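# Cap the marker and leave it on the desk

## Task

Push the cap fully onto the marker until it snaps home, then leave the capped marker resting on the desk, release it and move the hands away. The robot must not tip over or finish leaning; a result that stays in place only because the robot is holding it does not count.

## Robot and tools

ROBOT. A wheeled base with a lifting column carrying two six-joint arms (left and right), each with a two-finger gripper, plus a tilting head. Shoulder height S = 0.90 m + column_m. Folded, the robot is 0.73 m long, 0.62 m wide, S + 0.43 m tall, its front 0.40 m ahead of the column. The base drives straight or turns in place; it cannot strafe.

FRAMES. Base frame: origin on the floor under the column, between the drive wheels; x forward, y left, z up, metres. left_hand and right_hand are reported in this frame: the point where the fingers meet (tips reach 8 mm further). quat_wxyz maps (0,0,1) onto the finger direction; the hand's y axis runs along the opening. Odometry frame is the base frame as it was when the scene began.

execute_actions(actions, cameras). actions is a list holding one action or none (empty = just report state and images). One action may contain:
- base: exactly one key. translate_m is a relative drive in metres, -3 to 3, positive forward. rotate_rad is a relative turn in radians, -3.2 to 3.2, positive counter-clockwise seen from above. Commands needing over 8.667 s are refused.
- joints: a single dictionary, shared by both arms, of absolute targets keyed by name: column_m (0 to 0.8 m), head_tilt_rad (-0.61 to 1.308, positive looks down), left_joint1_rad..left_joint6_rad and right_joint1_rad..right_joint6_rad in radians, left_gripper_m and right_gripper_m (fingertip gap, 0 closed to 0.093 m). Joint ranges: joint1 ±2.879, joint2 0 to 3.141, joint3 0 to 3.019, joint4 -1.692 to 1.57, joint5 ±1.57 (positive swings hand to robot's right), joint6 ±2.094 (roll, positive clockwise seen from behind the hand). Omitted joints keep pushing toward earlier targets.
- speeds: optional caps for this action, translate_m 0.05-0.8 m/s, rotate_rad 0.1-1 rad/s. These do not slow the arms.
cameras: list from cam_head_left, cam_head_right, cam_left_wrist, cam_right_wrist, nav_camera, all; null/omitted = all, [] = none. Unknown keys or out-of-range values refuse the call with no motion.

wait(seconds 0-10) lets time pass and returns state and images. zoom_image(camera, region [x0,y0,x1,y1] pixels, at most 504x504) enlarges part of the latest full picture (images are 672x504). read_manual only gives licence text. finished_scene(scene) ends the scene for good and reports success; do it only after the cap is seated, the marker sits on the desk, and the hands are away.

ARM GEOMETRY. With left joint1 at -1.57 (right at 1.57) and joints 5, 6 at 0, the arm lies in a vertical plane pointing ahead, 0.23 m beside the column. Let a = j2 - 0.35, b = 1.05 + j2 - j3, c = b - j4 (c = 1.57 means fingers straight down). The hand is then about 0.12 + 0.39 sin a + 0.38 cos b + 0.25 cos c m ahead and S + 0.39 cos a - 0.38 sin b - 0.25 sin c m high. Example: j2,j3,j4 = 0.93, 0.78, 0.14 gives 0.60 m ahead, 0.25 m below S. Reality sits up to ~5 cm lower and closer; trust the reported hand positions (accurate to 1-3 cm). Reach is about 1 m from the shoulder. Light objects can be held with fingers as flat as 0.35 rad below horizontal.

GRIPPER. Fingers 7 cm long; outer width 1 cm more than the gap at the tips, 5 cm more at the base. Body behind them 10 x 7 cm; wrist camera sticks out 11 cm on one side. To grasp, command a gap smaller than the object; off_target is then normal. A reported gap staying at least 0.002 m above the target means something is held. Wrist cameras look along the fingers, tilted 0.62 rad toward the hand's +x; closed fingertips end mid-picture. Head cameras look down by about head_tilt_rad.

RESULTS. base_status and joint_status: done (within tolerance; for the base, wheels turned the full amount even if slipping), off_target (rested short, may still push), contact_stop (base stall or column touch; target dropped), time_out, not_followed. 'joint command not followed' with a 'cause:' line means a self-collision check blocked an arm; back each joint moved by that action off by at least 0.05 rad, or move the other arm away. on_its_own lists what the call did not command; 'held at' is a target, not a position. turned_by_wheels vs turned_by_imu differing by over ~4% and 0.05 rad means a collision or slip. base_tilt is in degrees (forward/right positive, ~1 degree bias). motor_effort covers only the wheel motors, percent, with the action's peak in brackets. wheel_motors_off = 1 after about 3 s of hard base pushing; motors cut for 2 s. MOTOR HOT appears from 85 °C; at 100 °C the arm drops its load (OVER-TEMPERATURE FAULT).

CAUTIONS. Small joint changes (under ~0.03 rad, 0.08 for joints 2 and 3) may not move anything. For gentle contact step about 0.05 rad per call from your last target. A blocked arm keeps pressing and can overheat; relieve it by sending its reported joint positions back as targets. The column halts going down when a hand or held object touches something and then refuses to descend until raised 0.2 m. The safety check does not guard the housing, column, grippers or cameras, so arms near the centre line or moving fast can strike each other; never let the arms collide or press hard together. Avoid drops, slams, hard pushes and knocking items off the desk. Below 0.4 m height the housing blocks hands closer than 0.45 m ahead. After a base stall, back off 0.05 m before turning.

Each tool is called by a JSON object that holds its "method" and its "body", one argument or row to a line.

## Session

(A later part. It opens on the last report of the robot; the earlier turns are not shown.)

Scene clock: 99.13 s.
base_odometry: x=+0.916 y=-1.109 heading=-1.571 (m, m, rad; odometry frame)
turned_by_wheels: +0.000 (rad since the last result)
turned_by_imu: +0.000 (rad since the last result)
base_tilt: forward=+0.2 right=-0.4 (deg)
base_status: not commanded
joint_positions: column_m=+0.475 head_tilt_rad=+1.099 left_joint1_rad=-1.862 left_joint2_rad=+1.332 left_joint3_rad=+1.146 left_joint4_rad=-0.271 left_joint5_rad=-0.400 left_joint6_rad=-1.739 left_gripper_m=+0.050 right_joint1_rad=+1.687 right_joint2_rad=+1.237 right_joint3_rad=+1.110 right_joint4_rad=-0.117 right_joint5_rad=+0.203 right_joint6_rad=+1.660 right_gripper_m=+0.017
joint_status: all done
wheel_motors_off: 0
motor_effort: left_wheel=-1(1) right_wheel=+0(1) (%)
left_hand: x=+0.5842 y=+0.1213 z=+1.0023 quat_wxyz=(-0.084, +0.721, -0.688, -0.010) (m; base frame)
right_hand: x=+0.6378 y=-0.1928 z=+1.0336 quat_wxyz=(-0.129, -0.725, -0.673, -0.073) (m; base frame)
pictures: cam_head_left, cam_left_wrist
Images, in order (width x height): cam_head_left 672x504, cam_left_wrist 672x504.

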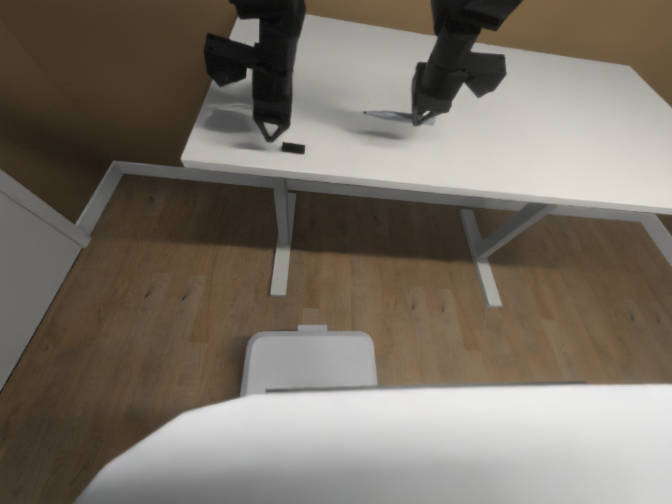

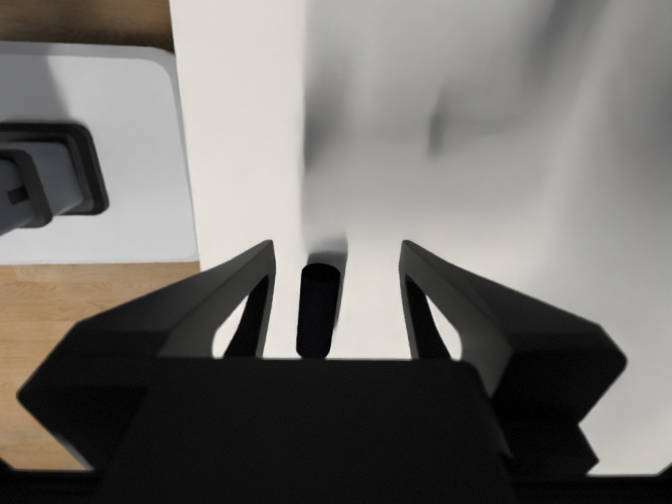

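{"method": "execute_actions", "body": {
  "actions": [
    {"joints":{"column_m":0.445,"left_joint1_rad":-1.92,"left_joint2_rad":1.37,"left_joint5_rad":-0.37}}
  ],
  "cameras": ["cam_left_wrist"]
}}

{"method": "zoom_image", "body": {
  "camera": "cam_left_wrist",
  "region": [260,200,420,370]
}}

Scene clock: 100.20 s.
base_odometry: x=+0.916 y=-1.109 heading=-1.571 (m, m, rad; odometry frame)
turned_by_wheels: +0.000 (rad since the last result)
turned_by_imu: +0.000 (rad since the last result)
base_tilt: forward=+0.1 right=-0.4 (deg)
base_status: not commanded
joint_positions: column_m=+0.445 head_tilt_rad=+1.099 left_joint1_rad=-1.918 left_joint2_rad=+1.357 left_joint3_rad=+1.146 left_joint4_rad=-0.271 left_joint5_rad=-0.372 left_joint6_rad=-1.739 left_gripper_m=+0.050 right_joint1_rad=+1.687 right_joint2_rad=+1.237 right_joint3_rad=+1.110 right_joint4_rad=-0.117 right_joint5_rad=+0.203 right_joint6_rad=+1.660 right_gripper_m=+0.017
joint_status: all done
wheel_motors_off: 0
motor_effort: left_wheel=+0(0) right_wheel=+1(1) (%)
left_hand: x=+0.5701 y=+0.0831 z=+0.9664 quat_wxyz=(-0.048, +0.710, -0.702, +0.006) (m; base frame)
right_hand: x=+0.6378 y=-0.1928 z=+1.0036 quat_wxyz=(-0.129, -0.725, -0.673, -0.073) (m; base frame)
pictures: cam_left_wrist
Images, in order (width x height): cam_left_wrist 672x504.

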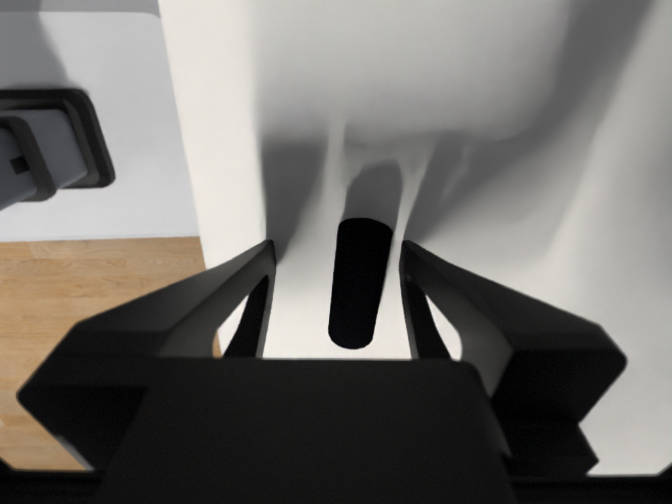

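Region (260, 200, 420, 370) of cam_left_wrist's 672x504 image, scaled by 2.965, with more detail than that image has; it fills the left 474 columns of this view, and the rest is white.

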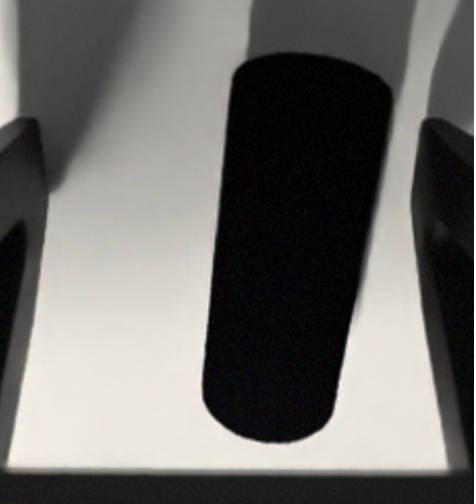

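{"method": "execute_actions", "body": {
  "actions": [
    {"joints":{"left_gripper_m":0.008,"right_joint1_rad":1.87,"right_joint2_rad":1.35,"right_joint5_rad":0.33,"right_joint4_rad":-0.1}}
  ],
  "cameras": ["cam_head_right"]
}}

{"method": "zoom_image", "body": {
  "camera": "cam_head_right",
  "region": [230,100,370,170]
}}

Scene clock: 101.13 s.
base_odometry: x=+0.916 y=-1.109 heading=-1.571 (m, m, rad; odometry frame)
turned_by_wheels: +0.000 (rad since the last result)
turned_by_imu: +0.000 (rad since the last result)
base_tilt: forward=+0.1 right=-0.5 (deg)
base_status: not commanded
joint_positions: column_m=+0.445 head_tilt_rad=+1.099 left_joint1_rad=-1.918 left_joint2_rad=+1.357 left_joint3_rad=+1.146 left_joint4_rad=-0.271 left_joint5_rad=-0.372 left_joint6_rad=-1.739 left_gripper_m=+0.019 right_joint1_rad=+1.882 right_joint2_rad=+1.340 right_joint3_rad=+1.112 right_joint4_rad=-0.104 right_joint5_rad=+0.330 right_joint6_rad=+1.660 right_gripper_m=+0.017
joint_status: left_gripper_m off_target (ended at +0.019, target +0.008); the others done
wheel_motors_off: 0
motor_effort: left_wheel=+2(5) right_wheel=+0(2) (%)
left_hand: x=+0.5699 y=+0.0830 z=+0.9662 quat_wxyz=(-0.048, +0.710, -0.702, +0.006) (m; base frame)
right_hand: x=+0.5966 y=-0.0954 z=+0.9692 quat_wxyz=(-0.086, -0.701, -0.706, -0.061) (m; base frame)
pictures: cam_head_right
Images, in order (width x height): cam_head_right 672x504.

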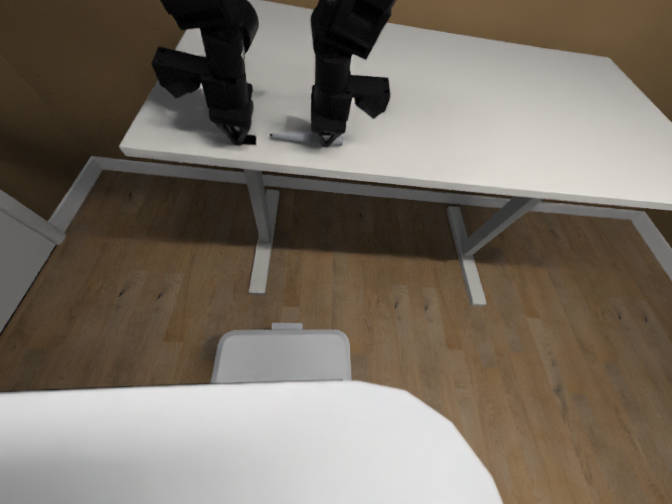

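Region (230, 100, 370, 170) of cam_head_right's 672x504 image, scaled by 3.600, with more detail than that image has.

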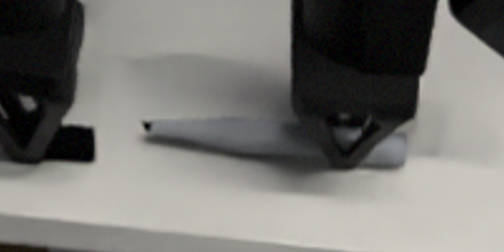

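{"method": "execute_actions", "body": {
  "actions": [
    {"joints":{"right_joint1_rad":1.92,"right_joint2_rad":1.37,"right_joint5_rad":0.36,"right_joint4_rad":-0.14}}
  ],
  "cameras": ["cam_head_right"]
}}

{"method": "zoom_image", "body": {
  "camera": "cam_head_right",
  "region": [230,100,370,170]
}}

{"method": "execute_actions", "body": {
  "actions": [
    {"joints":{"right_joint1_rad":1.97,"right_joint2_rad":1.39,"right_joint5_rad":0.38}}
  ],
  "cameras": ["cam_head_right"]
}}

{"method": "zoom_image", "body": {
  "camera": "cam_head_right",
  "region": [230,100,370,170]
}}

Scene clock: 101.93 s.
base_odometry: x=+0.916 y=-1.109 heading=-1.571 (m, m, rad; odometry frame)
turned_by_wheels: +0.000 (rad since the last result)
turned_by_imu: +0.000 (rad since the last result)
base_tilt: forward=+0.1 right=-0.5 (deg)
base_status: not commanded
joint_positions: column_m=+0.445 head_tilt_rad=+1.099 left_joint1_rad=-1.918 left_joint2_rad=+1.357 left_joint3_rad=+1.146 left_joint4_rad=-0.271 left_joint5_rad=-0.372 left_joint6_rad=-1.739 left_gripper_m=+0.019 right_joint1_rad=+1.911 right_joint2_rad=+1.353 right_joint3_rad=+1.112 right_joint4_rad=-0.134 right_joint5_rad=+0.361 right_joint6_rad=+1.660 right_gripper_m=+0.017
joint_status: all done
wheel_motors_off: 0
motor_effort: left_wheel=+0(1) right_wheel=-1(1) (%)
left_hand: x=+0.5699 y=+0.0830 z=+0.9662 quat_wxyz=(-0.048, +0.710, -0.702, +0.006) (m; base frame)
right_hand: x=+0.5832 y=-0.0841 z=+0.9657 quat_wxyz=(-0.077, -0.694, -0.715, -0.045) (m; base frame)
pictures: cam_head_right
Images, in order (width x height): cam_head_right 672x504.

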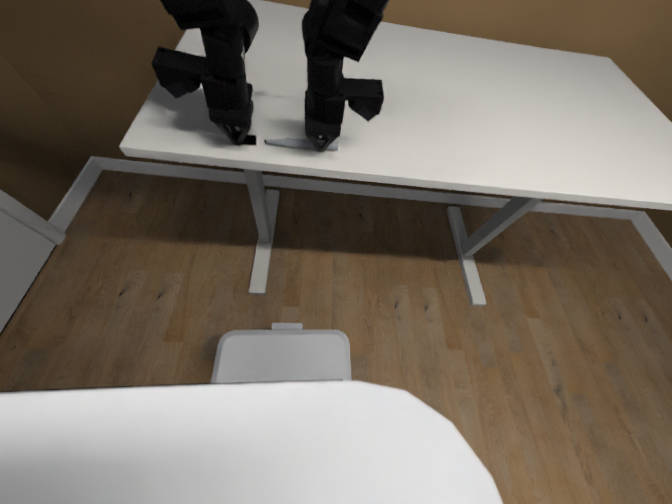

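Region (230, 100, 370, 170) of cam_head_right's 672x504 image, scaled by 3.600, with more detail than that image has.

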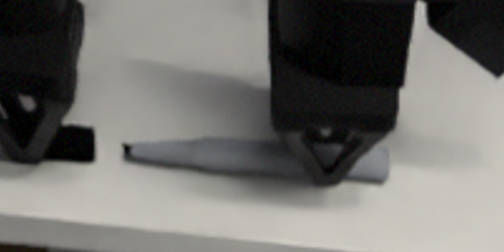

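Scene clock: 102.63 s.
base_odometry: x=+0.916 y=-1.109 heading=-1.571 (m, m, rad; odometry frame)
turned_by_wheels: +0.000 (rad since the last result)
turned_by_imu: +0.000 (rad since the last result)
base_tilt: forward=+0.2 right=-0.3 (deg)
base_status: not commanded
joint_positions: column_m=+0.445 head_tilt_rad=+1.099 left_joint1_rad=-1.917 left_joint2_rad=+1.357 left_joint3_rad=+1.144 left_joint4_rad=-0.271 left_joint5_rad=-0.379 left_joint6_rad=-1.739 left_gripper_m=+0.019 right_joint1_rad=+1.954 right_joint2_rad=+1.367 right_joint3_rad=+1.112 right_joint4_rad=-0.134 right_joint5_rad=+0.389 right_joint6_rad=+1.661 right_gripper_m=+0.017
joint_status: all done
wheel_motors_off: 0
motor_effort: left_wheel=+1(0) right_wheel=-1(1) (%)
left_hand: x=+0.5691 y=+0.0851 z=+0.9659 quat_wxyz=(-0.051, +0.710, -0.702, +0.002) (m; base frame)
right_hand: x=+0.5749 y=-0.0629 z=+0.9652 quat_wxyz=(-0.071, -0.687, -0.722, -0.045) (m; base frame)
pictures: cam_head_right
Images, in order (width x height): cam_head_right 672x504.

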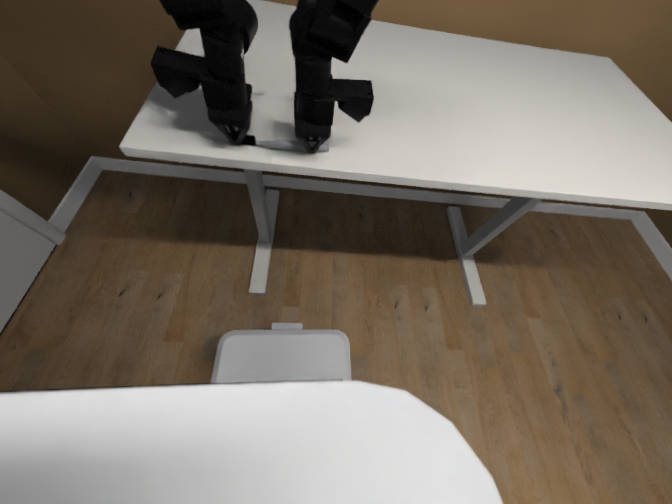

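Region (230, 100, 370, 170) of cam_head_right's 672x504 image, scaled by 3.600, with more detail than that image has.

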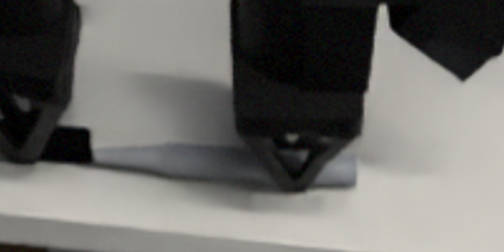

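{"method": "execute_actions", "body": {
  "actions": [
    {"joints":{"right_joint1_rad":2.02,"right_joint2_rad":1.41,"right_joint5_rad":0.41,"right_joint4_rad":-0.09}}
  ],
  "cameras": ["cam_head_right"]
}}

{"method": "zoom_image", "body": {
  "camera": "cam_head_right",
  "region": [230,100,370,170]
}}

{"method": "execute_actions", "body": {
  "actions": [
    {"joints":{"right_joint1_rad":2.07,"right_joint2_rad":1.43,"right_joint5_rad":0.44,"right_joint4_rad":-0.06}}
  ],
  "cameras": ["cam_head_right"]
}}

{"method": "zoom_image", "body": {
  "camera": "cam_head_right",
  "region": [230,100,370,170]
}}

Scene clock: 103.43 s.
base_odometry: x=+0.916 y=-1.109 heading=-1.571 (m, m, rad; odometry frame)
turned_by_wheels: +0.000 (rad since the last result)
turned_by_imu: +0.000 (rad since the last result)
base_tilt: forward=+0.2 right=-0.6 (deg)
base_status: not commanded
joint_positions: column_m=+0.445 head_tilt_rad=+1.099 left_joint1_rad=-1.917 left_joint2_rad=+1.357 left_joint3_rad=+1.143 left_joint4_rad=-0.271 left_joint5_rad=-0.379 left_joint6_rad=-1.739 left_gripper_m=+0.019 right_joint1_rad=+1.995 right_joint2_rad=+1.385 right_joint3_rad=+1.117 right_joint4_rad=-0.087 right_joint5_rad=+0.421 right_joint6_rad=+1.665 right_gripper_m=+0.017
joint_status: all done
wheel_motors_off: 0
motor_effort: left_wheel=+0(0) right_wheel=+0(0) (%)
left_hand: x=+0.5686 y=+0.0851 z=+0.9658 quat_wxyz=(-0.051, +0.710, -0.702, +0.002) (m; base frame)
right_hand: x=+0.5785 y=-0.0414 z=+0.9664 quat_wxyz=(-0.080, -0.687, -0.720, -0.062) (m; base frame)
pictures: cam_head_right
Images, in order (width x height): cam_head_right 672x504.

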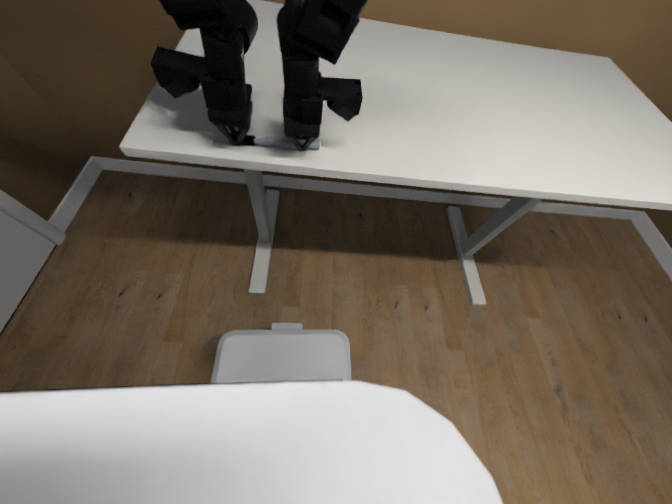

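Region (230, 100, 370, 170) of cam_head_right's 672x504 image, scaled by 3.600, with more detail than that image has.

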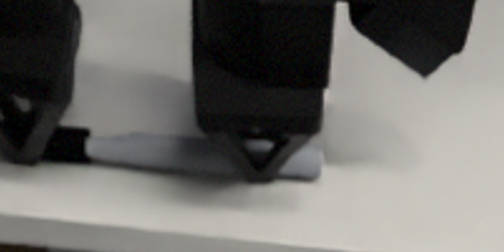

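Scene clock: 105.13 s.
base_odometry: x=+0.916 y=-1.109 heading=-1.571 (m, m, rad; odometry frame)
turned_by_wheels: +0.000 (rad since the last result)
turned_by_imu: +0.000 (rad since the last result)
base_tilt: forward=+0.1 right=-0.6 (deg)
base_status: not commanded
joint_positions: column_m=+0.445 head_tilt_rad=+1.099 left_joint1_rad=-1.917 left_joint2_rad=+1.357 left_joint3_rad=+1.143 left_joint4_rad=-0.271 left_joint5_rad=-0.374 left_joint6_rad=-1.739 left_gripper_m=+0.019 right_joint1_rad=+1.998 right_joint2_rad=+1.388 right_joint3_rad=+1.117 right_joint4_rad=-0.071 right_joint5_rad=+0.438 right_joint6_rad=+1.667 right_gripper_m=+0.017
joint_status: right_joint1_rad time_out (moved +0.003 of +0.075); the others done
wheel_motors_off: 0
on_its_own: right_joint1_rad is held at +1.999, not at your +2.070, since a time_out
motor_effort: left_wheel=+1(5) right_wheel=+0(2) (%)
left_hand: x=+0.5685 y=+0.0842 z=+0.9657 quat_wxyz=(-0.049, +0.710, -0.702, +0.004) (m; base frame)
right_hand: x=+0.5809 y=-0.0415 z=+0.9664 quat_wxyz=(-0.088, -0.689, -0.717, -0.062) (m; base frame)
pictures: cam_head_right
joint command not followed: on one or more control steps a check withheld the commanded joint targets of the right arm, and it was not sent them on those steps.
cause: the commanded joint targets would bring a part of the robot too close to another arm (this arm's wrist (the part past joint 4) and the other arm's wrist (the part past joint 4)); next, command targets that bring no part of the robot closer to that arm.
Images, in order (width x height): cam_head_right 672x504.

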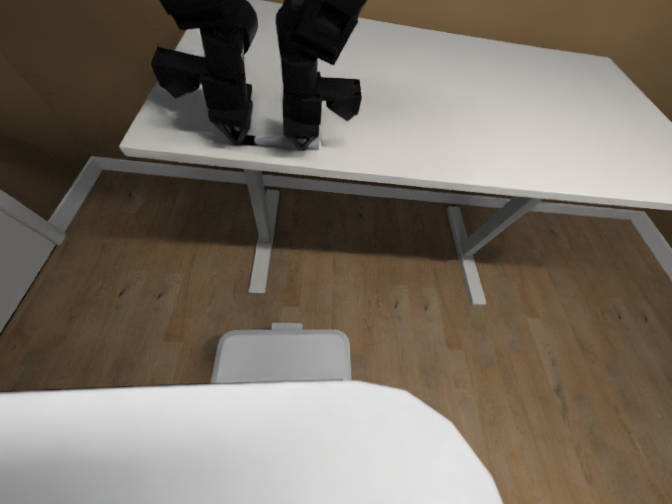

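Region (230, 100, 370, 170) of cam_head_right's 672x504 image, scaled by 3.600, with more detail than that image has.

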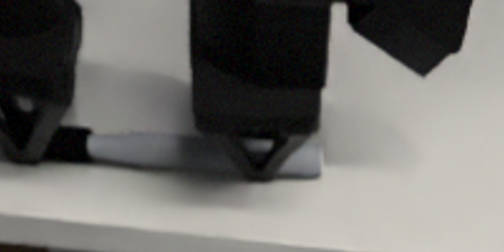

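{"method": "execute_actions", "body": {
  "actions": [
    {"joints":{"right_joint1_rad":2.0,"right_joint2_rad":1.42,"right_joint5_rad":0.37,"left_joint5_rad":-0.32,"left_joint2_rad":1.39}}
  ],
  "cameras": ["cam_head_right"]
}}

{"method": "zoom_image", "body": {
  "camera": "cam_head_right",
  "region": [230,100,370,170]
}}

Scene clock: 105.87 s.
base_odometry: x=+0.916 y=-1.109 heading=-1.571 (m, m, rad; odometry frame)
turned_by_wheels: +0.000 (rad since the last result)
turned_by_imu: +0.000 (rad since the last result)
base_tilt: forward=+0.2 right=-0.5 (deg)
base_status: not commanded
joint_positions: column_m=+0.445 head_tilt_rad=+1.099 left_joint1_rad=-1.917 left_joint2_rad=+1.357 left_joint3_rad=+1.143 left_joint4_rad=-0.271 left_joint5_rad=-0.339 left_joint6_rad=-1.739 left_gripper_m=+0.019 right_joint1_rad=+1.998 right_joint2_rad=+1.390 right_joint3_rad=+1.117 right_joint4_rad=-0.071 right_joint5_rad=+0.392 right_joint6_rad=+1.667 right_gripper_m=+0.017
joint_status: all done
wheel_motors_off: 0
motor_effort: left_wheel=+1(0) right_wheel=+0(1) (%)
left_hand: x=+0.5677 y=+0.0783 z=+0.9655 quat_wxyz=(-0.035, +0.710, -0.703, +0.014) (m; base frame)
right_hand: x=+0.5793 y=-0.0336 z=+0.9651 quat_wxyz=(-0.070, -0.687, -0.719, -0.076) (m; base frame)
pictures: cam_head_right
Images, in order (width x height): cam_head_right 672x504.

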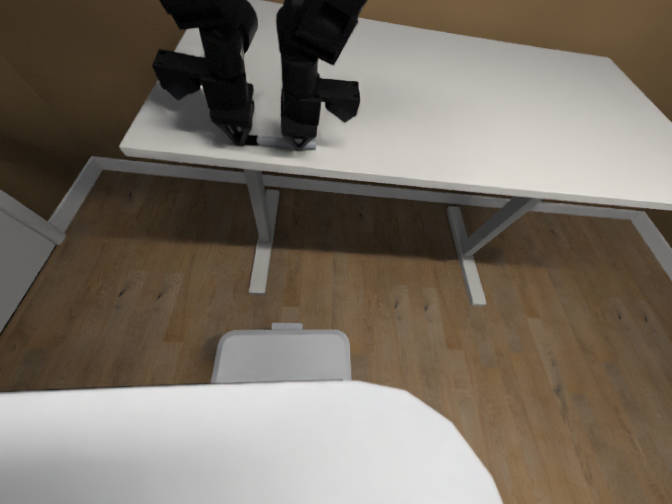

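Region (230, 100, 370, 170) of cam_head_right's 672x504 image, scaled by 3.600, with more detail than that image has.

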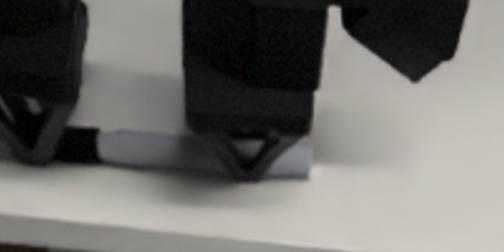

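{"method": "execute_actions", "body": {
  "actions": [
    {"joints":{"right_joint5_rad":0.30,"left_joint5_rad":-0.25}}
  ],
  "cameras": ["cam_head_right"]
}}

{"method": "zoom_image", "body": {
  "camera": "cam_head_right",
  "region": [230,100,370,170]
}}

{"method": "execute_actions", "body": {
  "actions": [
    {"joints":{"right_joint5_rad":0.23,"left_joint5_rad":-0.18}}
  ],
  "cameras": ["cam_head_right"]
}}

{"method": "zoom_image", "body": {
  "camera": "cam_head_right",
  "region": [230,100,370,170]
}}

Scene clock: 107.77 s.
base_odometry: x=+0.916 y=-1.109 heading=-1.571 (m, m, rad; odometry frame)
turned_by_wheels: +0.000 (rad since the last result)
turned_by_imu: +0.000 (rad since the last result)
base_tilt: forward=+0.1 right=-0.4 (deg)
base_status: not commanded
joint_positions: column_m=+0.445 head_tilt_rad=+1.099 left_joint1_rad=-1.913 left_joint2_rad=+1.353 left_joint3_rad=+1.143 left_joint4_rad=-0.271 left_joint5_rad=-0.279 left_joint6_rad=-1.739 left_gripper_m=+0.019 right_joint1_rad=+1.987 right_joint2_rad=+1.386 right_joint3_rad=+1.118 right_joint4_rad=-0.071 right_joint5_rad=+0.338 right_joint6_rad=+1.667 right_gripper_m=+0.017
joint_status: right_joint5_rad time_out (moved -0.054 of -0.092); the others done
wheel_motors_off: 0
on_its_own: right_joint5_rad reads +0.338 and still pushes toward +0.300 since a time_out
motor_effort: left_wheel=+1(0) right_wheel=+1(1) (%)
left_hand: x=+0.5678 y=+0.0706 z=+0.9664 quat_wxyz=(-0.013, +0.711, -0.703, +0.031) (m; base frame)
right_hand: x=+0.5809 y=-0.0306 z=+0.9651 quat_wxyz=(-0.054, -0.687, -0.719, -0.091) (m; base frame)
pictures: cam_head_right
Images, in order (width x height): cam_head_right 672x504.

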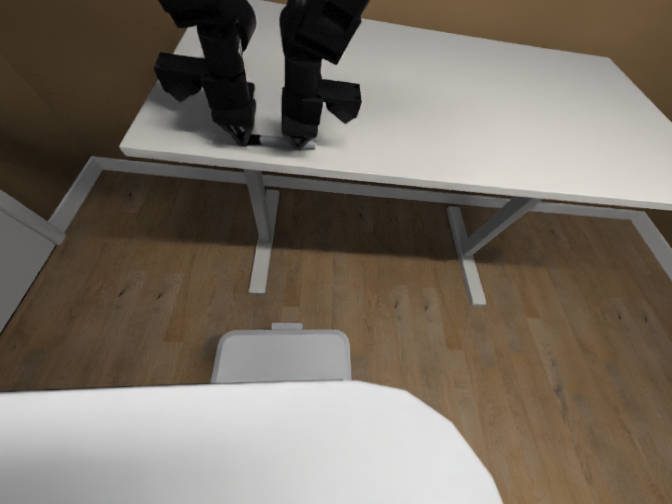

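Region (230, 100, 370, 170) of cam_head_right's 672x504 image, scaled by 3.600, with more detail than that image has.

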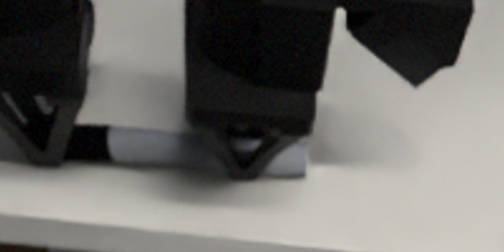

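not run: a stop came earlier in this reply.

Region (230, 100, 370, 170) of cam_head_right's 672x504 image, scaled by 3.600, with more detail than that image has.

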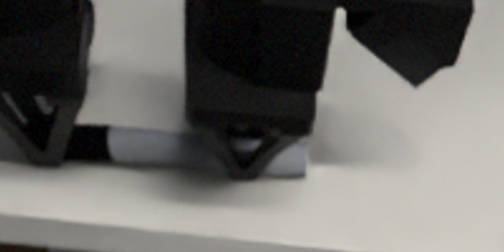

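{"method": "execute_actions", "body": {
  "actions": [
    {"joints":{"right_joint1_rad":2.08,"left_joint1_rad":-1.98,"right_joint5_rad":0.28,"left_joint5_rad":-0.22}}
  ],
  "cameras": ["cam_head_right"]
}}

{"method": "zoom_image", "body": {
  "camera": "cam_head_right",
  "region": [230,100,370,170]
}}

Scene clock: 109.77 s.
base_odometry: x=+0.916 y=-1.109 heading=-1.571 (m, m, rad; odometry frame)
turned_by_wheels: +0.000 (rad since the last result)
turned_by_imu: +0.000 (rad since the last result)
base_tilt: forward=+0.2 right=-0.4 (deg)
base_status: not commanded
joint_positions: column_m=+0.445 head_tilt_rad=+1.099 left_joint1_rad=-1.911 left_joint2_rad=+1.353 left_joint3_rad=+1.143 left_joint4_rad=-0.266 left_joint5_rad=-0.278 left_joint6_rad=-1.741 left_gripper_m=+0.019 right_joint1_rad=+1.982 right_joint2_rad=+1.385 right_joint3_rad=+1.118 right_joint4_rad=-0.071 right_joint5_rad=+0.347 right_joint6_rad=+1.667 right_gripper_m=+0.017
joint_status: left_joint1_rad time_out (moved +0.002 of -0.067); left_joint5_rad time_out (moved +0.001 of +0.059); right_joint1_rad time_out (moved -0.005 of +0.093); right_joint5_rad time_out (moved +0.009 of -0.058)
wheel_motors_off: 0
on_its_own: left_joint1_rad is held at -1.913, not at your -1.980, since a time_out; left_joint5_rad is held at -0.272, not at your -0.220, since a time_out; right_joint1_rad is held at +1.987, not at your +2.080, since a time_out; right_joint5_rad is held at +0.333, not at your +0.280, since a time_out
motor_effort: left_wheel=+1(1) right_wheel=+1(2) (%)
left_hand: x=+0.5690 y=+0.0715 z=+0.9665 quat_wxyz=(-0.014, +0.712, -0.701, +0.033) (m; base frame)
right_hand: x=+0.5823 y=-0.0352 z=+0.9649 quat_wxyz=(-0.059, -0.689, -0.717, -0.087) (m; base frame)
pictures: cam_head_right
joint command not followed: on one or more control steps a check withheld the commanded joint targets of the left arm, and it was not sent them on those steps.
cause: the commanded joint targets would bring a part of the robot too close to another arm (this arm's wrist (the part past joint 4) and the other arm's wrist (the part past joint 4)); next, command targets that bring no part of the robot closer to that arm.
joint command not followed: on one or more control steps a check withheld the commanded joint targets of the right arm, and it was not sent them on those steps.
cause: the commanded joint targets would bring a part of the robot too close to another arm (this arm's wrist (the part past joint 4) and the other arm's wrist (the part past joint 4)); next, command targets that bring no part of the robot closer to that arm.
Images, in order (width x height): cam_head_right 672x504.

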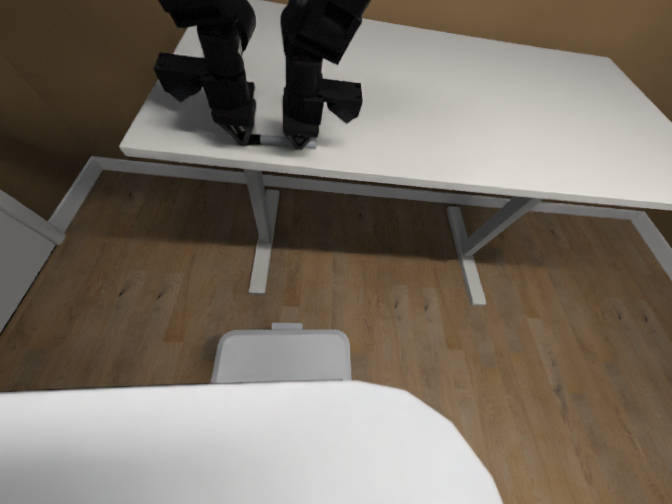

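Region (230, 100, 370, 170) of cam_head_right's 672x504 image, scaled by 3.600, with more detail than that image has.

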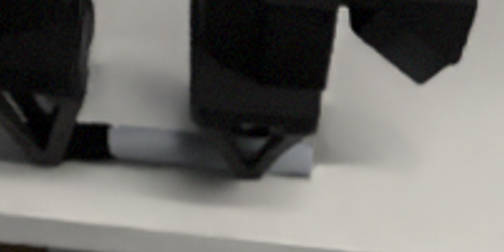

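{"method": "execute_actions", "body": {
  "actions": [
    {"joints":{"right_gripper_m":0.05,"right_joint1_rad":1.987,"right_joint5_rad":0.347,"left_joint1_rad":-1.911,"left_joint5_rad":-0.278}}
  ],
  "cameras": []
}}

{"method": "execute_actions", "body": {
  "actions": [
    {"joints":{"right_joint1_rad":1.86,"right_joint2_rad":1.34,"right_joint4_rad":-0.13,"right_joint5_rad":0.33}}
  ],
  "cameras": []
}}

{"method": "execute_actions", "body": {
  "actions": [
    {"joints":{"right_gripper_m":0.0}}
  ],
  "cameras": ["cam_head_right"]
}}

{"method": "zoom_image", "body": {
  "camera": "cam_head_right",
  "region": [230,100,370,170]
}}

Scene clock: 110.50 s.
base_odometry: x=+0.916 y=-1.109 heading=-1.571 (m, m, rad; odometry frame)
turned_by_wheels: +0.000 (rad since the last result)
turned_by_imu: +0.000 (rad since the last result)
base_tilt: forward=+0.1 right=-0.4 (deg)
base_status: not commanded
joint_positions: column_m=+0.445 head_tilt_rad=+1.099 left_joint1_rad=-1.911 left_joint2_rad=+1.353 left_joint3_rad=+1.143 left_joint4_rad=-0.266 left_joint5_rad=-0.279 left_joint6_rad=-1.741 left_gripper_m=+0.019 right_joint1_rad=+1.983 right_joint2_rad=+1.383 right_joint3_rad=+1.131 right_joint4_rad=-0.068 right_joint5_rad=+0.351 right_joint6_rad=+1.667 right_gripper_m=+0.050
joint_status: all done
wheel_motors_off: 0
motor_effort: left_wheel=+0(0) right_wheel=+1(1) (%)
left_hand: x=+0.5690 y=+0.0716 z=+0.9665 quat_wxyz=(-0.014, +0.712, -0.701, +0.033) (m; base frame)
right_hand: x=+0.5915 y=-0.0344 z=+0.9684 quat_wxyz=(-0.065, -0.690, -0.715, -0.093) (m; base frame)
pictures: none
No camera images: the call's "cameras" was empty. Leave "cameras" out to get every camera's image.

Scene clock: 111.30 s.
base_odometry: x=+0.916 y=-1.109 heading=-1.571 (m, m, rad; odometry frame)
turned_by_wheels: +0.000 (rad since the last result)
turned_by_imu: +0.000 (rad since the last result)
base_tilt: forward=+0.0 right=-0.4 (deg)
base_status: not commanded
joint_positions: column_m=+0.445 head_tilt_rad=+1.099 left_joint1_rad=-1.911 left_joint2_rad=+1.353 left_joint3_rad=+1.143 left_joint4_rad=-0.266 left_joint5_rad=-0.279 left_joint6_rad=-1.741 left_gripper_m=+0.019 right_joint1_rad=+1.856 right_joint2_rad=+1.337 right_joint3_rad=+1.126 right_joint4_rad=-0.124 right_joint5_rad=+0.329 right_joint6_rad=+1.667 right_gripper_m=+0.050
joint_status: all done
wheel_motors_off: 0
motor_effort: left_wheel=+1(0) right_wheel=+1(1) (%)
left_hand: x=+0.5690 y=+0.0716 z=+0.9665 quat_wxyz=(-0.014, +0.712, -0.701, +0.033) (m; base frame)
right_hand: x=+0.6033 y=-0.1107 z=+0.9693 quat_wxyz=(-0.094, -0.706, -0.700, -0.052) (m; base frame)
pictures: none
No camera images: the call's "cameras" was empty. Leave "cameras" out to get every camera's image.

Scene clock: 111.90 s.
base_odometry: x=+0.916 y=-1.109 heading=-1.571 (m, m, rad; odometry frame)
turned_by_wheels: +0.000 (rad since the last result)
turned_by_imu: +0.000 (rad since the last result)
base_tilt: forward=+0.1 right=-0.5 (deg)
base_status: not commanded
joint_positions: column_m=+0.445 head_tilt_rad=+1.099 left_joint1_rad=-1.911 left_joint2_rad=+1.353 left_joint3_rad=+1.143 left_joint4_rad=-0.266 left_joint5_rad=-0.279 left_joint6_rad=-1.741 left_gripper_m=+0.019 right_joint1_rad=+1.856 right_joint2_rad=+1.337 right_joint3_rad=+1.126 right_joint4_rad=-0.124 right_joint5_rad=+0.329 right_joint6_rad=+1.667 right_gripper_m=+0.000
joint_status: all done
wheel_motors_off: 0
motor_effort: left_wheel=+1(0) right_wheel=+1(1) (%)
left_hand: x=+0.5690 y=+0.0716 z=+0.9665 quat_wxyz=(-0.014, +0.712, -0.701, +0.033) (m; base frame)
right_hand: x=+0.6033 y=-0.1107 z=+0.9693 quat_wxyz=(-0.094, -0.706, -0.700, -0.052) (m; base frame)
pictures: cam_head_right
Images, in order (width x height): cam_head_right 672x504.

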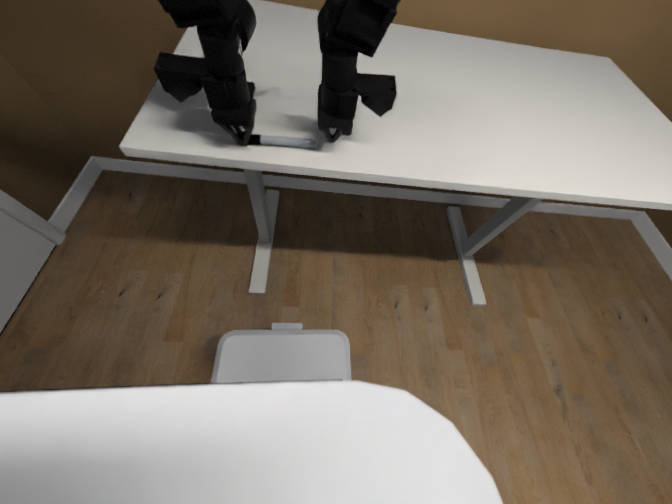

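Region (230, 100, 370, 170) of cam_head_right's 672x504 image, scaled by 3.600, with more detail than that image has.

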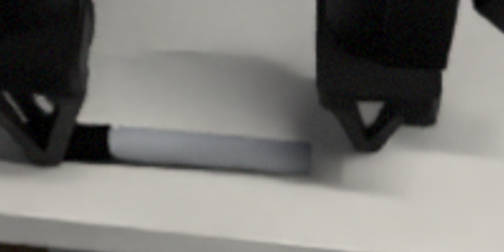

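Need x ≈0.58; then push.

{"method": "execute_actions", "body": {
  "actions": [
    {"joints":{"right_joint4_rad":-0.22,"right_joint2_rad":1.37}}
  ],
  "cameras": []
}}

{"method": "execute_actions", "body": {
  "actions": [
    {"joints":{"right_joint1_rad":1.94,"right_joint2_rad":1.39,"right_joint4_rad":-0.18,"right_joint5_rad":0.36}}
  ],
  "cameras": ["cam_head_right"]
}}

{"method": "zoom_image", "body": {
  "camera": "cam_head_right",
  "region": [230,100,370,170]
}}

Scene clock: 112.63 s.
base_odometry: x=+0.916 y=-1.109 heading=-1.571 (m, m, rad; odometry frame)
turned_by_wheels: +0.000 (rad since the last result)
turned_by_imu: +0.000 (rad since the last result)
base_tilt: forward=+0.1 right=-0.5 (deg)
base_status: not commanded
joint_positions: column_m=+0.445 head_tilt_rad=+1.099 left_joint1_rad=-1.911 left_joint2_rad=+1.353 left_joint3_rad=+1.143 left_joint4_rad=-0.266 left_joint5_rad=-0.279 left_joint6_rad=-1.741 left_gripper_m=+0.019 right_joint1_rad=+1.856 right_joint2_rad=+1.343 right_joint3_rad=+1.126 right_joint4_rad=-0.206 right_joint5_rad=+0.330 right_joint6_rad=+1.667 right_gripper_m=+0.000
joint_status: all done
wheel_motors_off: 0
motor_effort: left_wheel=-1(1) right_wheel=+0(1) (%)
left_hand: x=+0.5690 y=+0.0716 z=+0.9665 quat_wxyz=(-0.014, +0.712, -0.701, +0.033) (m; base frame)
right_hand: x=+0.5822 y=-0.1122 z=+0.9635 quat_wxyz=(-0.068, -0.700, -0.711, -0.019) (m; base frame)
pictures: none
No camera images: the call's "cameras" was empty. Leave "cameras" out to get every camera's image.

Scene clock: 113.37 s.
base_odometry: x=+0.916 y=-1.109 heading=-1.571 (m, m, rad; odometry frame)
turned_by_wheels: +0.000 (rad since the last result)
turned_by_imu: +0.000 (rad since the last result)
base_tilt: forward=+0.1 right=-0.4 (deg)
base_status: not commanded
joint_positions: column_m=+0.445 head_tilt_rad=+1.099 left_joint1_rad=-1.907 left_joint2_rad=+1.353 left_joint3_rad=+1.143 left_joint4_rad=-0.266 left_joint5_rad=-0.294 left_joint6_rad=-1.741 left_gripper_m=+0.019 right_joint1_rad=+1.922 right_joint2_rad=+1.361 right_joint3_rad=+1.126 right_joint4_rad=-0.185 right_joint5_rad=+0.373 right_joint6_rad=+1.667 right_gripper_m=+0.000
joint_status: all done
wheel_motors_off: 0
motor_effort: left_wheel=+1(1) right_wheel=+0(1) (%)
left_hand: x=+0.5696 y=+0.0761 z=+0.9661 quat_wxyz=(-0.022, +0.713, -0.700, +0.027) (m; base frame)
right_hand: x=+0.5764 y=-0.0796 z=+0.9640 quat_wxyz=(-0.065, -0.691, -0.720, -0.028) (m; base frame)
pictures: cam_head_right
Images, in order (width x height): cam_head_right 672x504.

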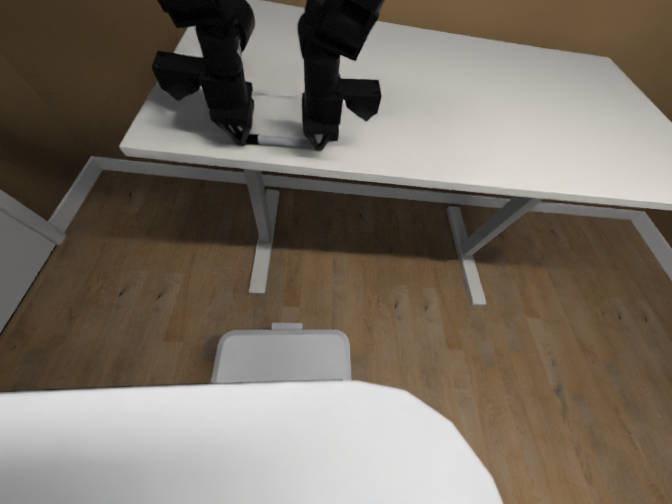

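Region (230, 100, 370, 170) of cam_head_right's 672x504 image, scaled by 3.600, with more detail than that image has.

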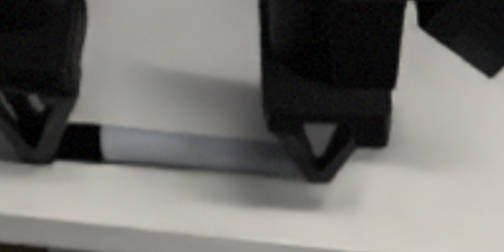

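Push harder with both.

{"method": "execute_actions", "body": {
  "actions": [
    {"joints":{"right_joint1_rad":2.03,"right_joint5_rad":0.33,"left_joint1_rad":-1.98,"left_joint5_rad":-0.25}}
  ],
  "cameras": ["cam_head_right"]
}}

{"method": "zoom_image", "body": {
  "camera": "cam_head_right",
  "region": [230,100,370,170]
}}

Scene clock: 115.53 s.
base_odometry: x=+0.916 y=-1.109 heading=-1.571 (m, m, rad; odometry frame)
turned_by_wheels: +0.000 (rad since the last result)
turned_by_imu: +0.000 (rad since the last result)
base_tilt: forward=+0.1 right=-0.4 (deg)
base_status: not commanded
joint_positions: column_m=+0.445 head_tilt_rad=+1.099 left_joint1_rad=-1.905 left_joint2_rad=+1.353 left_joint3_rad=+1.144 left_joint4_rad=-0.265 left_joint5_rad=-0.303 left_joint6_rad=-1.743 left_gripper_m=+0.019 right_joint1_rad=+1.926 right_joint2_rad=+1.362 right_joint3_rad=+1.125 right_joint4_rad=-0.185 right_joint5_rad=+0.366 right_joint6_rad=+1.667 right_gripper_m=+0.000
joint_status: left_joint1_rad time_out (moved +0.003 of -0.073); left_joint5_rad time_out (moved -0.009 of +0.044); right_joint1_rad time_out (moved +0.004 of +0.108); right_joint5_rad time_out (moved -0.007 of -0.043)
wheel_motors_off: 0
on_its_own: left_joint1_rad is held at -1.908, not at your -1.980, since a time_out; left_joint5_rad is held at -0.286, not at your -0.250, since a time_out; right_joint1_rad is held at +1.954, not at your +2.030, since a time_out
motor_effort: left_wheel=-1(11) right_wheel=+0(13) (%)
left_hand: x=+0.5709 y=+0.0790 z=+0.9658 quat_wxyz=(-0.027, +0.714, -0.699, +0.025) (m; base frame)
right_hand: x=+0.5747 y=-0.0760 z=+0.9638 quat_wxyz=(-0.061, -0.690, -0.721, -0.031) (m; base frame)
pictures: cam_head_right
joint command not followed: on one or more control steps a check withheld the commanded joint targets of the left arm, and it was not sent them on those steps.
cause: the commanded joint targets would bring a part of the robot too close to another arm (this arm's wrist (the part past joint 4) and the other arm's wrist (the part past joint 4)); next, command targets that bring no part of the robot closer to that arm.
joint command not followed: on one or more control steps a check withheld the commanded joint targets of the right arm, and it was not sent them on those steps.
cause: the commanded joint targets would bring a part of the robot too close to another arm (this arm's wrist (the part past joint 4) and the other arm's wrist (the part past joint 4)); next, command targets that bring no part of the robot closer to that arm.
Images, in order (width x height): cam_head_right 672x504.

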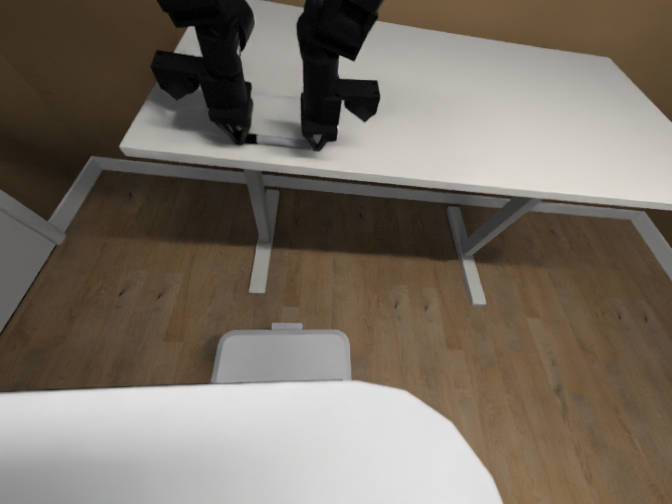

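Region (230, 100, 370, 170) of cam_head_right's 672x504 image, scaled by 3.600, with more detail than that image has.

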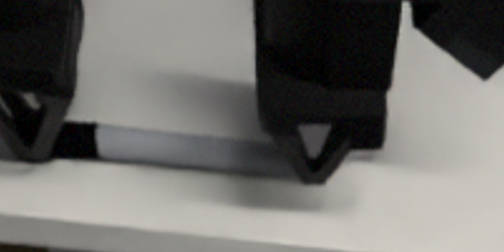

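{"method": "execute_actions", "body": {
  "actions": [
    {"joints":{"right_joint1_rad":2.0,"right_joint5_rad":0.30,"left_joint1_rad":-1.93,"left_joint5_rad":-0.24}}
  ],
  "cameras": ["cam_head_right"]
}}

{"method": "zoom_image", "body": {
  "camera": "cam_head_right",
  "region": [230,100,370,170]
}}

Scene clock: 117.37 s.
base_odometry: x=+0.916 y=-1.109 heading=-1.571 (m, m, rad; odometry frame)
turned_by_wheels: +0.000 (rad since the last result)
turned_by_imu: +0.000 (rad since the last result)
base_tilt: forward=+0.1 right=-0.4 (deg)
base_status: not commanded
joint_positions: column_m=+0.445 head_tilt_rad=+1.099 left_joint1_rad=-1.899 left_joint2_rad=+1.352 left_joint3_rad=+1.144 left_joint4_rad=-0.265 left_joint5_rad=-0.287 left_joint6_rad=-1.743 left_gripper_m=+0.019 right_joint1_rad=+1.927 right_joint2_rad=+1.362 right_joint3_rad=+1.125 right_joint4_rad=-0.185 right_joint5_rad=+0.345 right_joint6_rad=+1.667 right_gripper_m=+0.000
joint_status: left_joint5_rad time_out (moved +0.016 of +0.063); right_joint1_rad time_out (moved +0.001 of +0.074); right_joint5_rad time_out (moved -0.021 of -0.066); the others done
wheel_motors_off: 0
on_its_own: left_joint5_rad reads -0.287 and still pushes toward -0.240 since a time_out; right_joint1_rad reads +1.927 and still pushes toward +2.000 since a time_out; right_joint5_rad reads +0.345 and still pushes toward +0.300 since a time_out
motor_effort: left_wheel=-1(0) right_wheel=-1(0) (%)
left_hand: x=+0.5714 y=+0.0794 z=+0.9656 quat_wxyz=(-0.022, +0.715, -0.698, +0.028) (m; base frame)
right_hand: x=+0.5741 y=-0.0721 z=+0.9637 quat_wxyz=(-0.052, -0.689, -0.722, -0.037) (m; base frame)
pictures: cam_head_right
Images, in order (width x height): cam_head_right 672x504.

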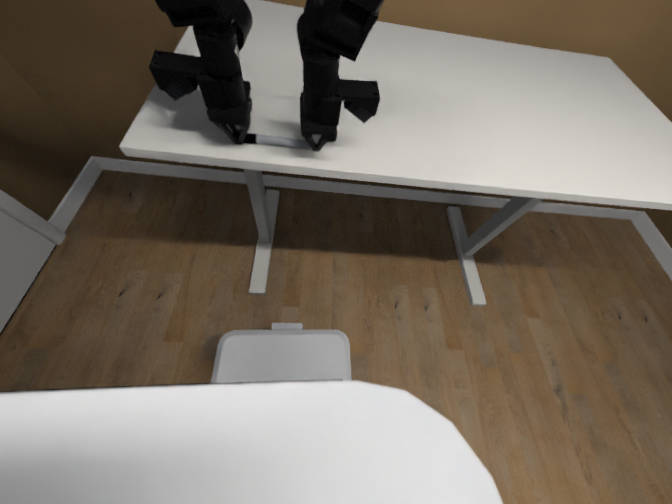

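Region (230, 100, 370, 170) of cam_head_right's 672x504 image, scaled by 3.600, with more detail than that image has.

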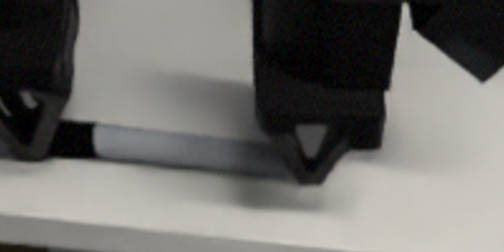

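{"method": "execute_actions", "body": {
  "actions": [
    {"joints":{"right_joint1_rad":1.85,"right_joint5_rad":0.34,"left_joint1_rad":-1.9,"left_joint5_rad":-0.287,"left_gripper_m":0.05}}
  ],
  "cameras": []
}}

{"method": "execute_actions", "body": {
  "actions": [
    {"joints":{"column_m":0.55}}
  ],
  "cameras": ["cam_head_right","cam_left_wrist"]
}}

{"method": "zoom_image", "body": {
  "camera": "cam_head_right",
  "region": [220,110,370,190]
}}

Scene clock: 118.30 s.
base_odometry: x=+0.916 y=-1.109 heading=-1.571 (m, m, rad; odometry frame)
turned_by_wheels: +0.000 (rad since the last result)
turned_by_imu: +0.000 (rad since the last result)
base_tilt: forward=+0.1 right=-0.4 (deg)
base_status: not commanded
joint_positions: column_m=+0.445 head_tilt_rad=+1.099 left_joint1_rad=-1.897 left_joint2_rad=+1.353 left_joint3_rad=+1.153 left_joint4_rad=-0.264 left_joint5_rad=-0.286 left_joint6_rad=-1.743 left_gripper_m=+0.050 right_joint1_rad=+1.888 right_joint2_rad=+1.353 right_joint3_rad=+1.125 right_joint4_rad=-0.185 right_joint5_rad=+0.330 right_joint6_rad=+1.667 right_gripper_m=+0.000
joint_status: all done
wheel_motors_off: 0
motor_effort: left_wheel=+0(0) right_wheel=-1(1) (%)
left_hand: x=+0.5772 y=+0.0801 z=+0.9663 quat_wxyz=(-0.025, +0.716, -0.697, +0.032) (m; base frame)
right_hand: x=+0.5803 y=-0.0929 z=+0.9629 quat_wxyz=(-0.061, -0.696, -0.715, -0.033) (m; base frame)
pictures: none
No camera images: the call's "cameras" was empty. Leave "cameras" out to get every camera's image.

Scene clock: 120.27 s.
base_odometry: x=+0.916 y=-1.109 heading=-1.571 (m, m, rad; odometry frame)
turned_by_wheels: +0.000 (rad since the last result)
turned_by_imu: +0.000 (rad since the last result)
base_tilt: forward=+0.0 right=-0.4 (deg)
base_status: not commanded
joint_positions: column_m=+0.550 head_tilt_rad=+1.099 left_joint1_rad=-1.897 left_joint2_rad=+1.384 left_joint3_rad=+1.147 left_joint4_rad=-0.264 left_joint5_rad=-0.286 left_joint6_rad=-1.743 left_gripper_m=+0.050 right_joint1_rad=+1.861 right_joint2_rad=+1.378 right_joint3_rad=+1.125 right_joint4_rad=-0.184 right_joint5_rad=+0.337 right_joint6_rad=+1.667 right_gripper_m=+0.000
joint_status: all done
wheel_motors_off: 0
motor_effort: left_wheel=+1(0) right_wheel=+0(1) (%)
left_hand: x=+0.5606 y=+0.0786 z=+1.0564 quat_wxyz=(-0.015, +0.713, -0.701, +0.017) (m; base frame)
right_hand: x=+0.5721 y=-0.1080 z=+1.0537 quat_wxyz=(-0.065, -0.698, -0.713, -0.013) (m; base frame)
pictures: cam_head_right, cam_left_wrist
Images, in order (width x height): cam_head_right 672x504, cam_left_wrist 672x504.

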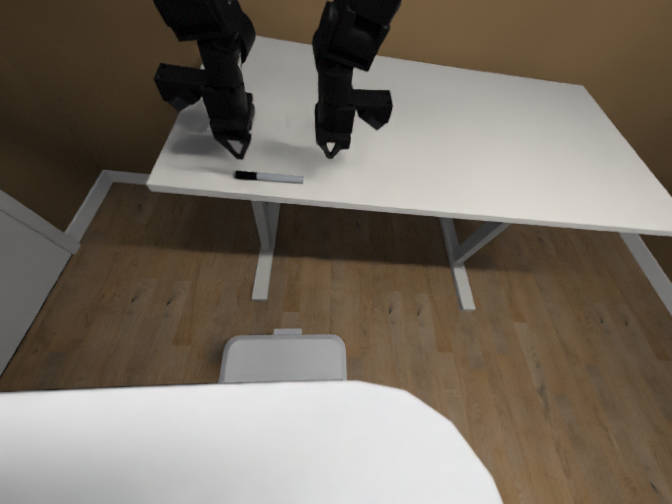

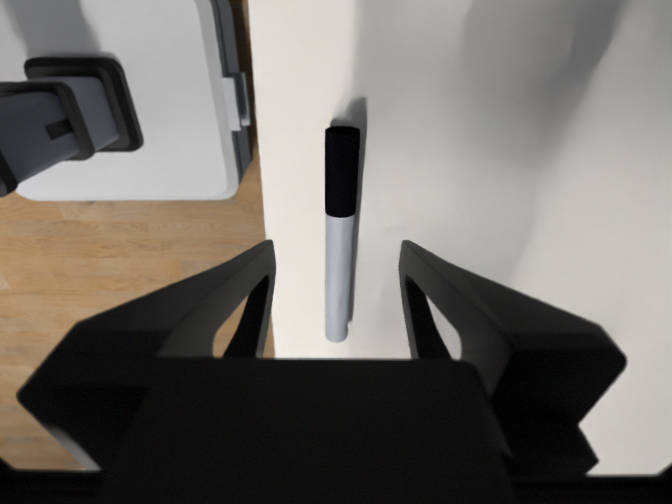

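Region (220, 110, 370, 190) of cam_head_right's 672x504 image, scaled by 3.360, with more detail than that image has; it fills the top 269 rows of this view, and the rest is white.

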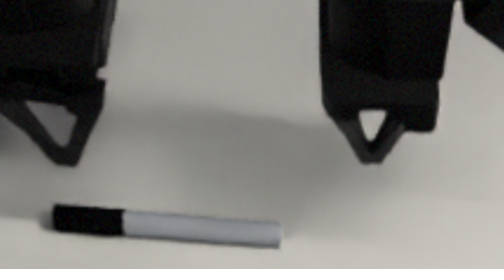

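Looks seated.

{"method": "finished_scene", "body": {
  "scene": 1
}}

The scene is finished: the task was done.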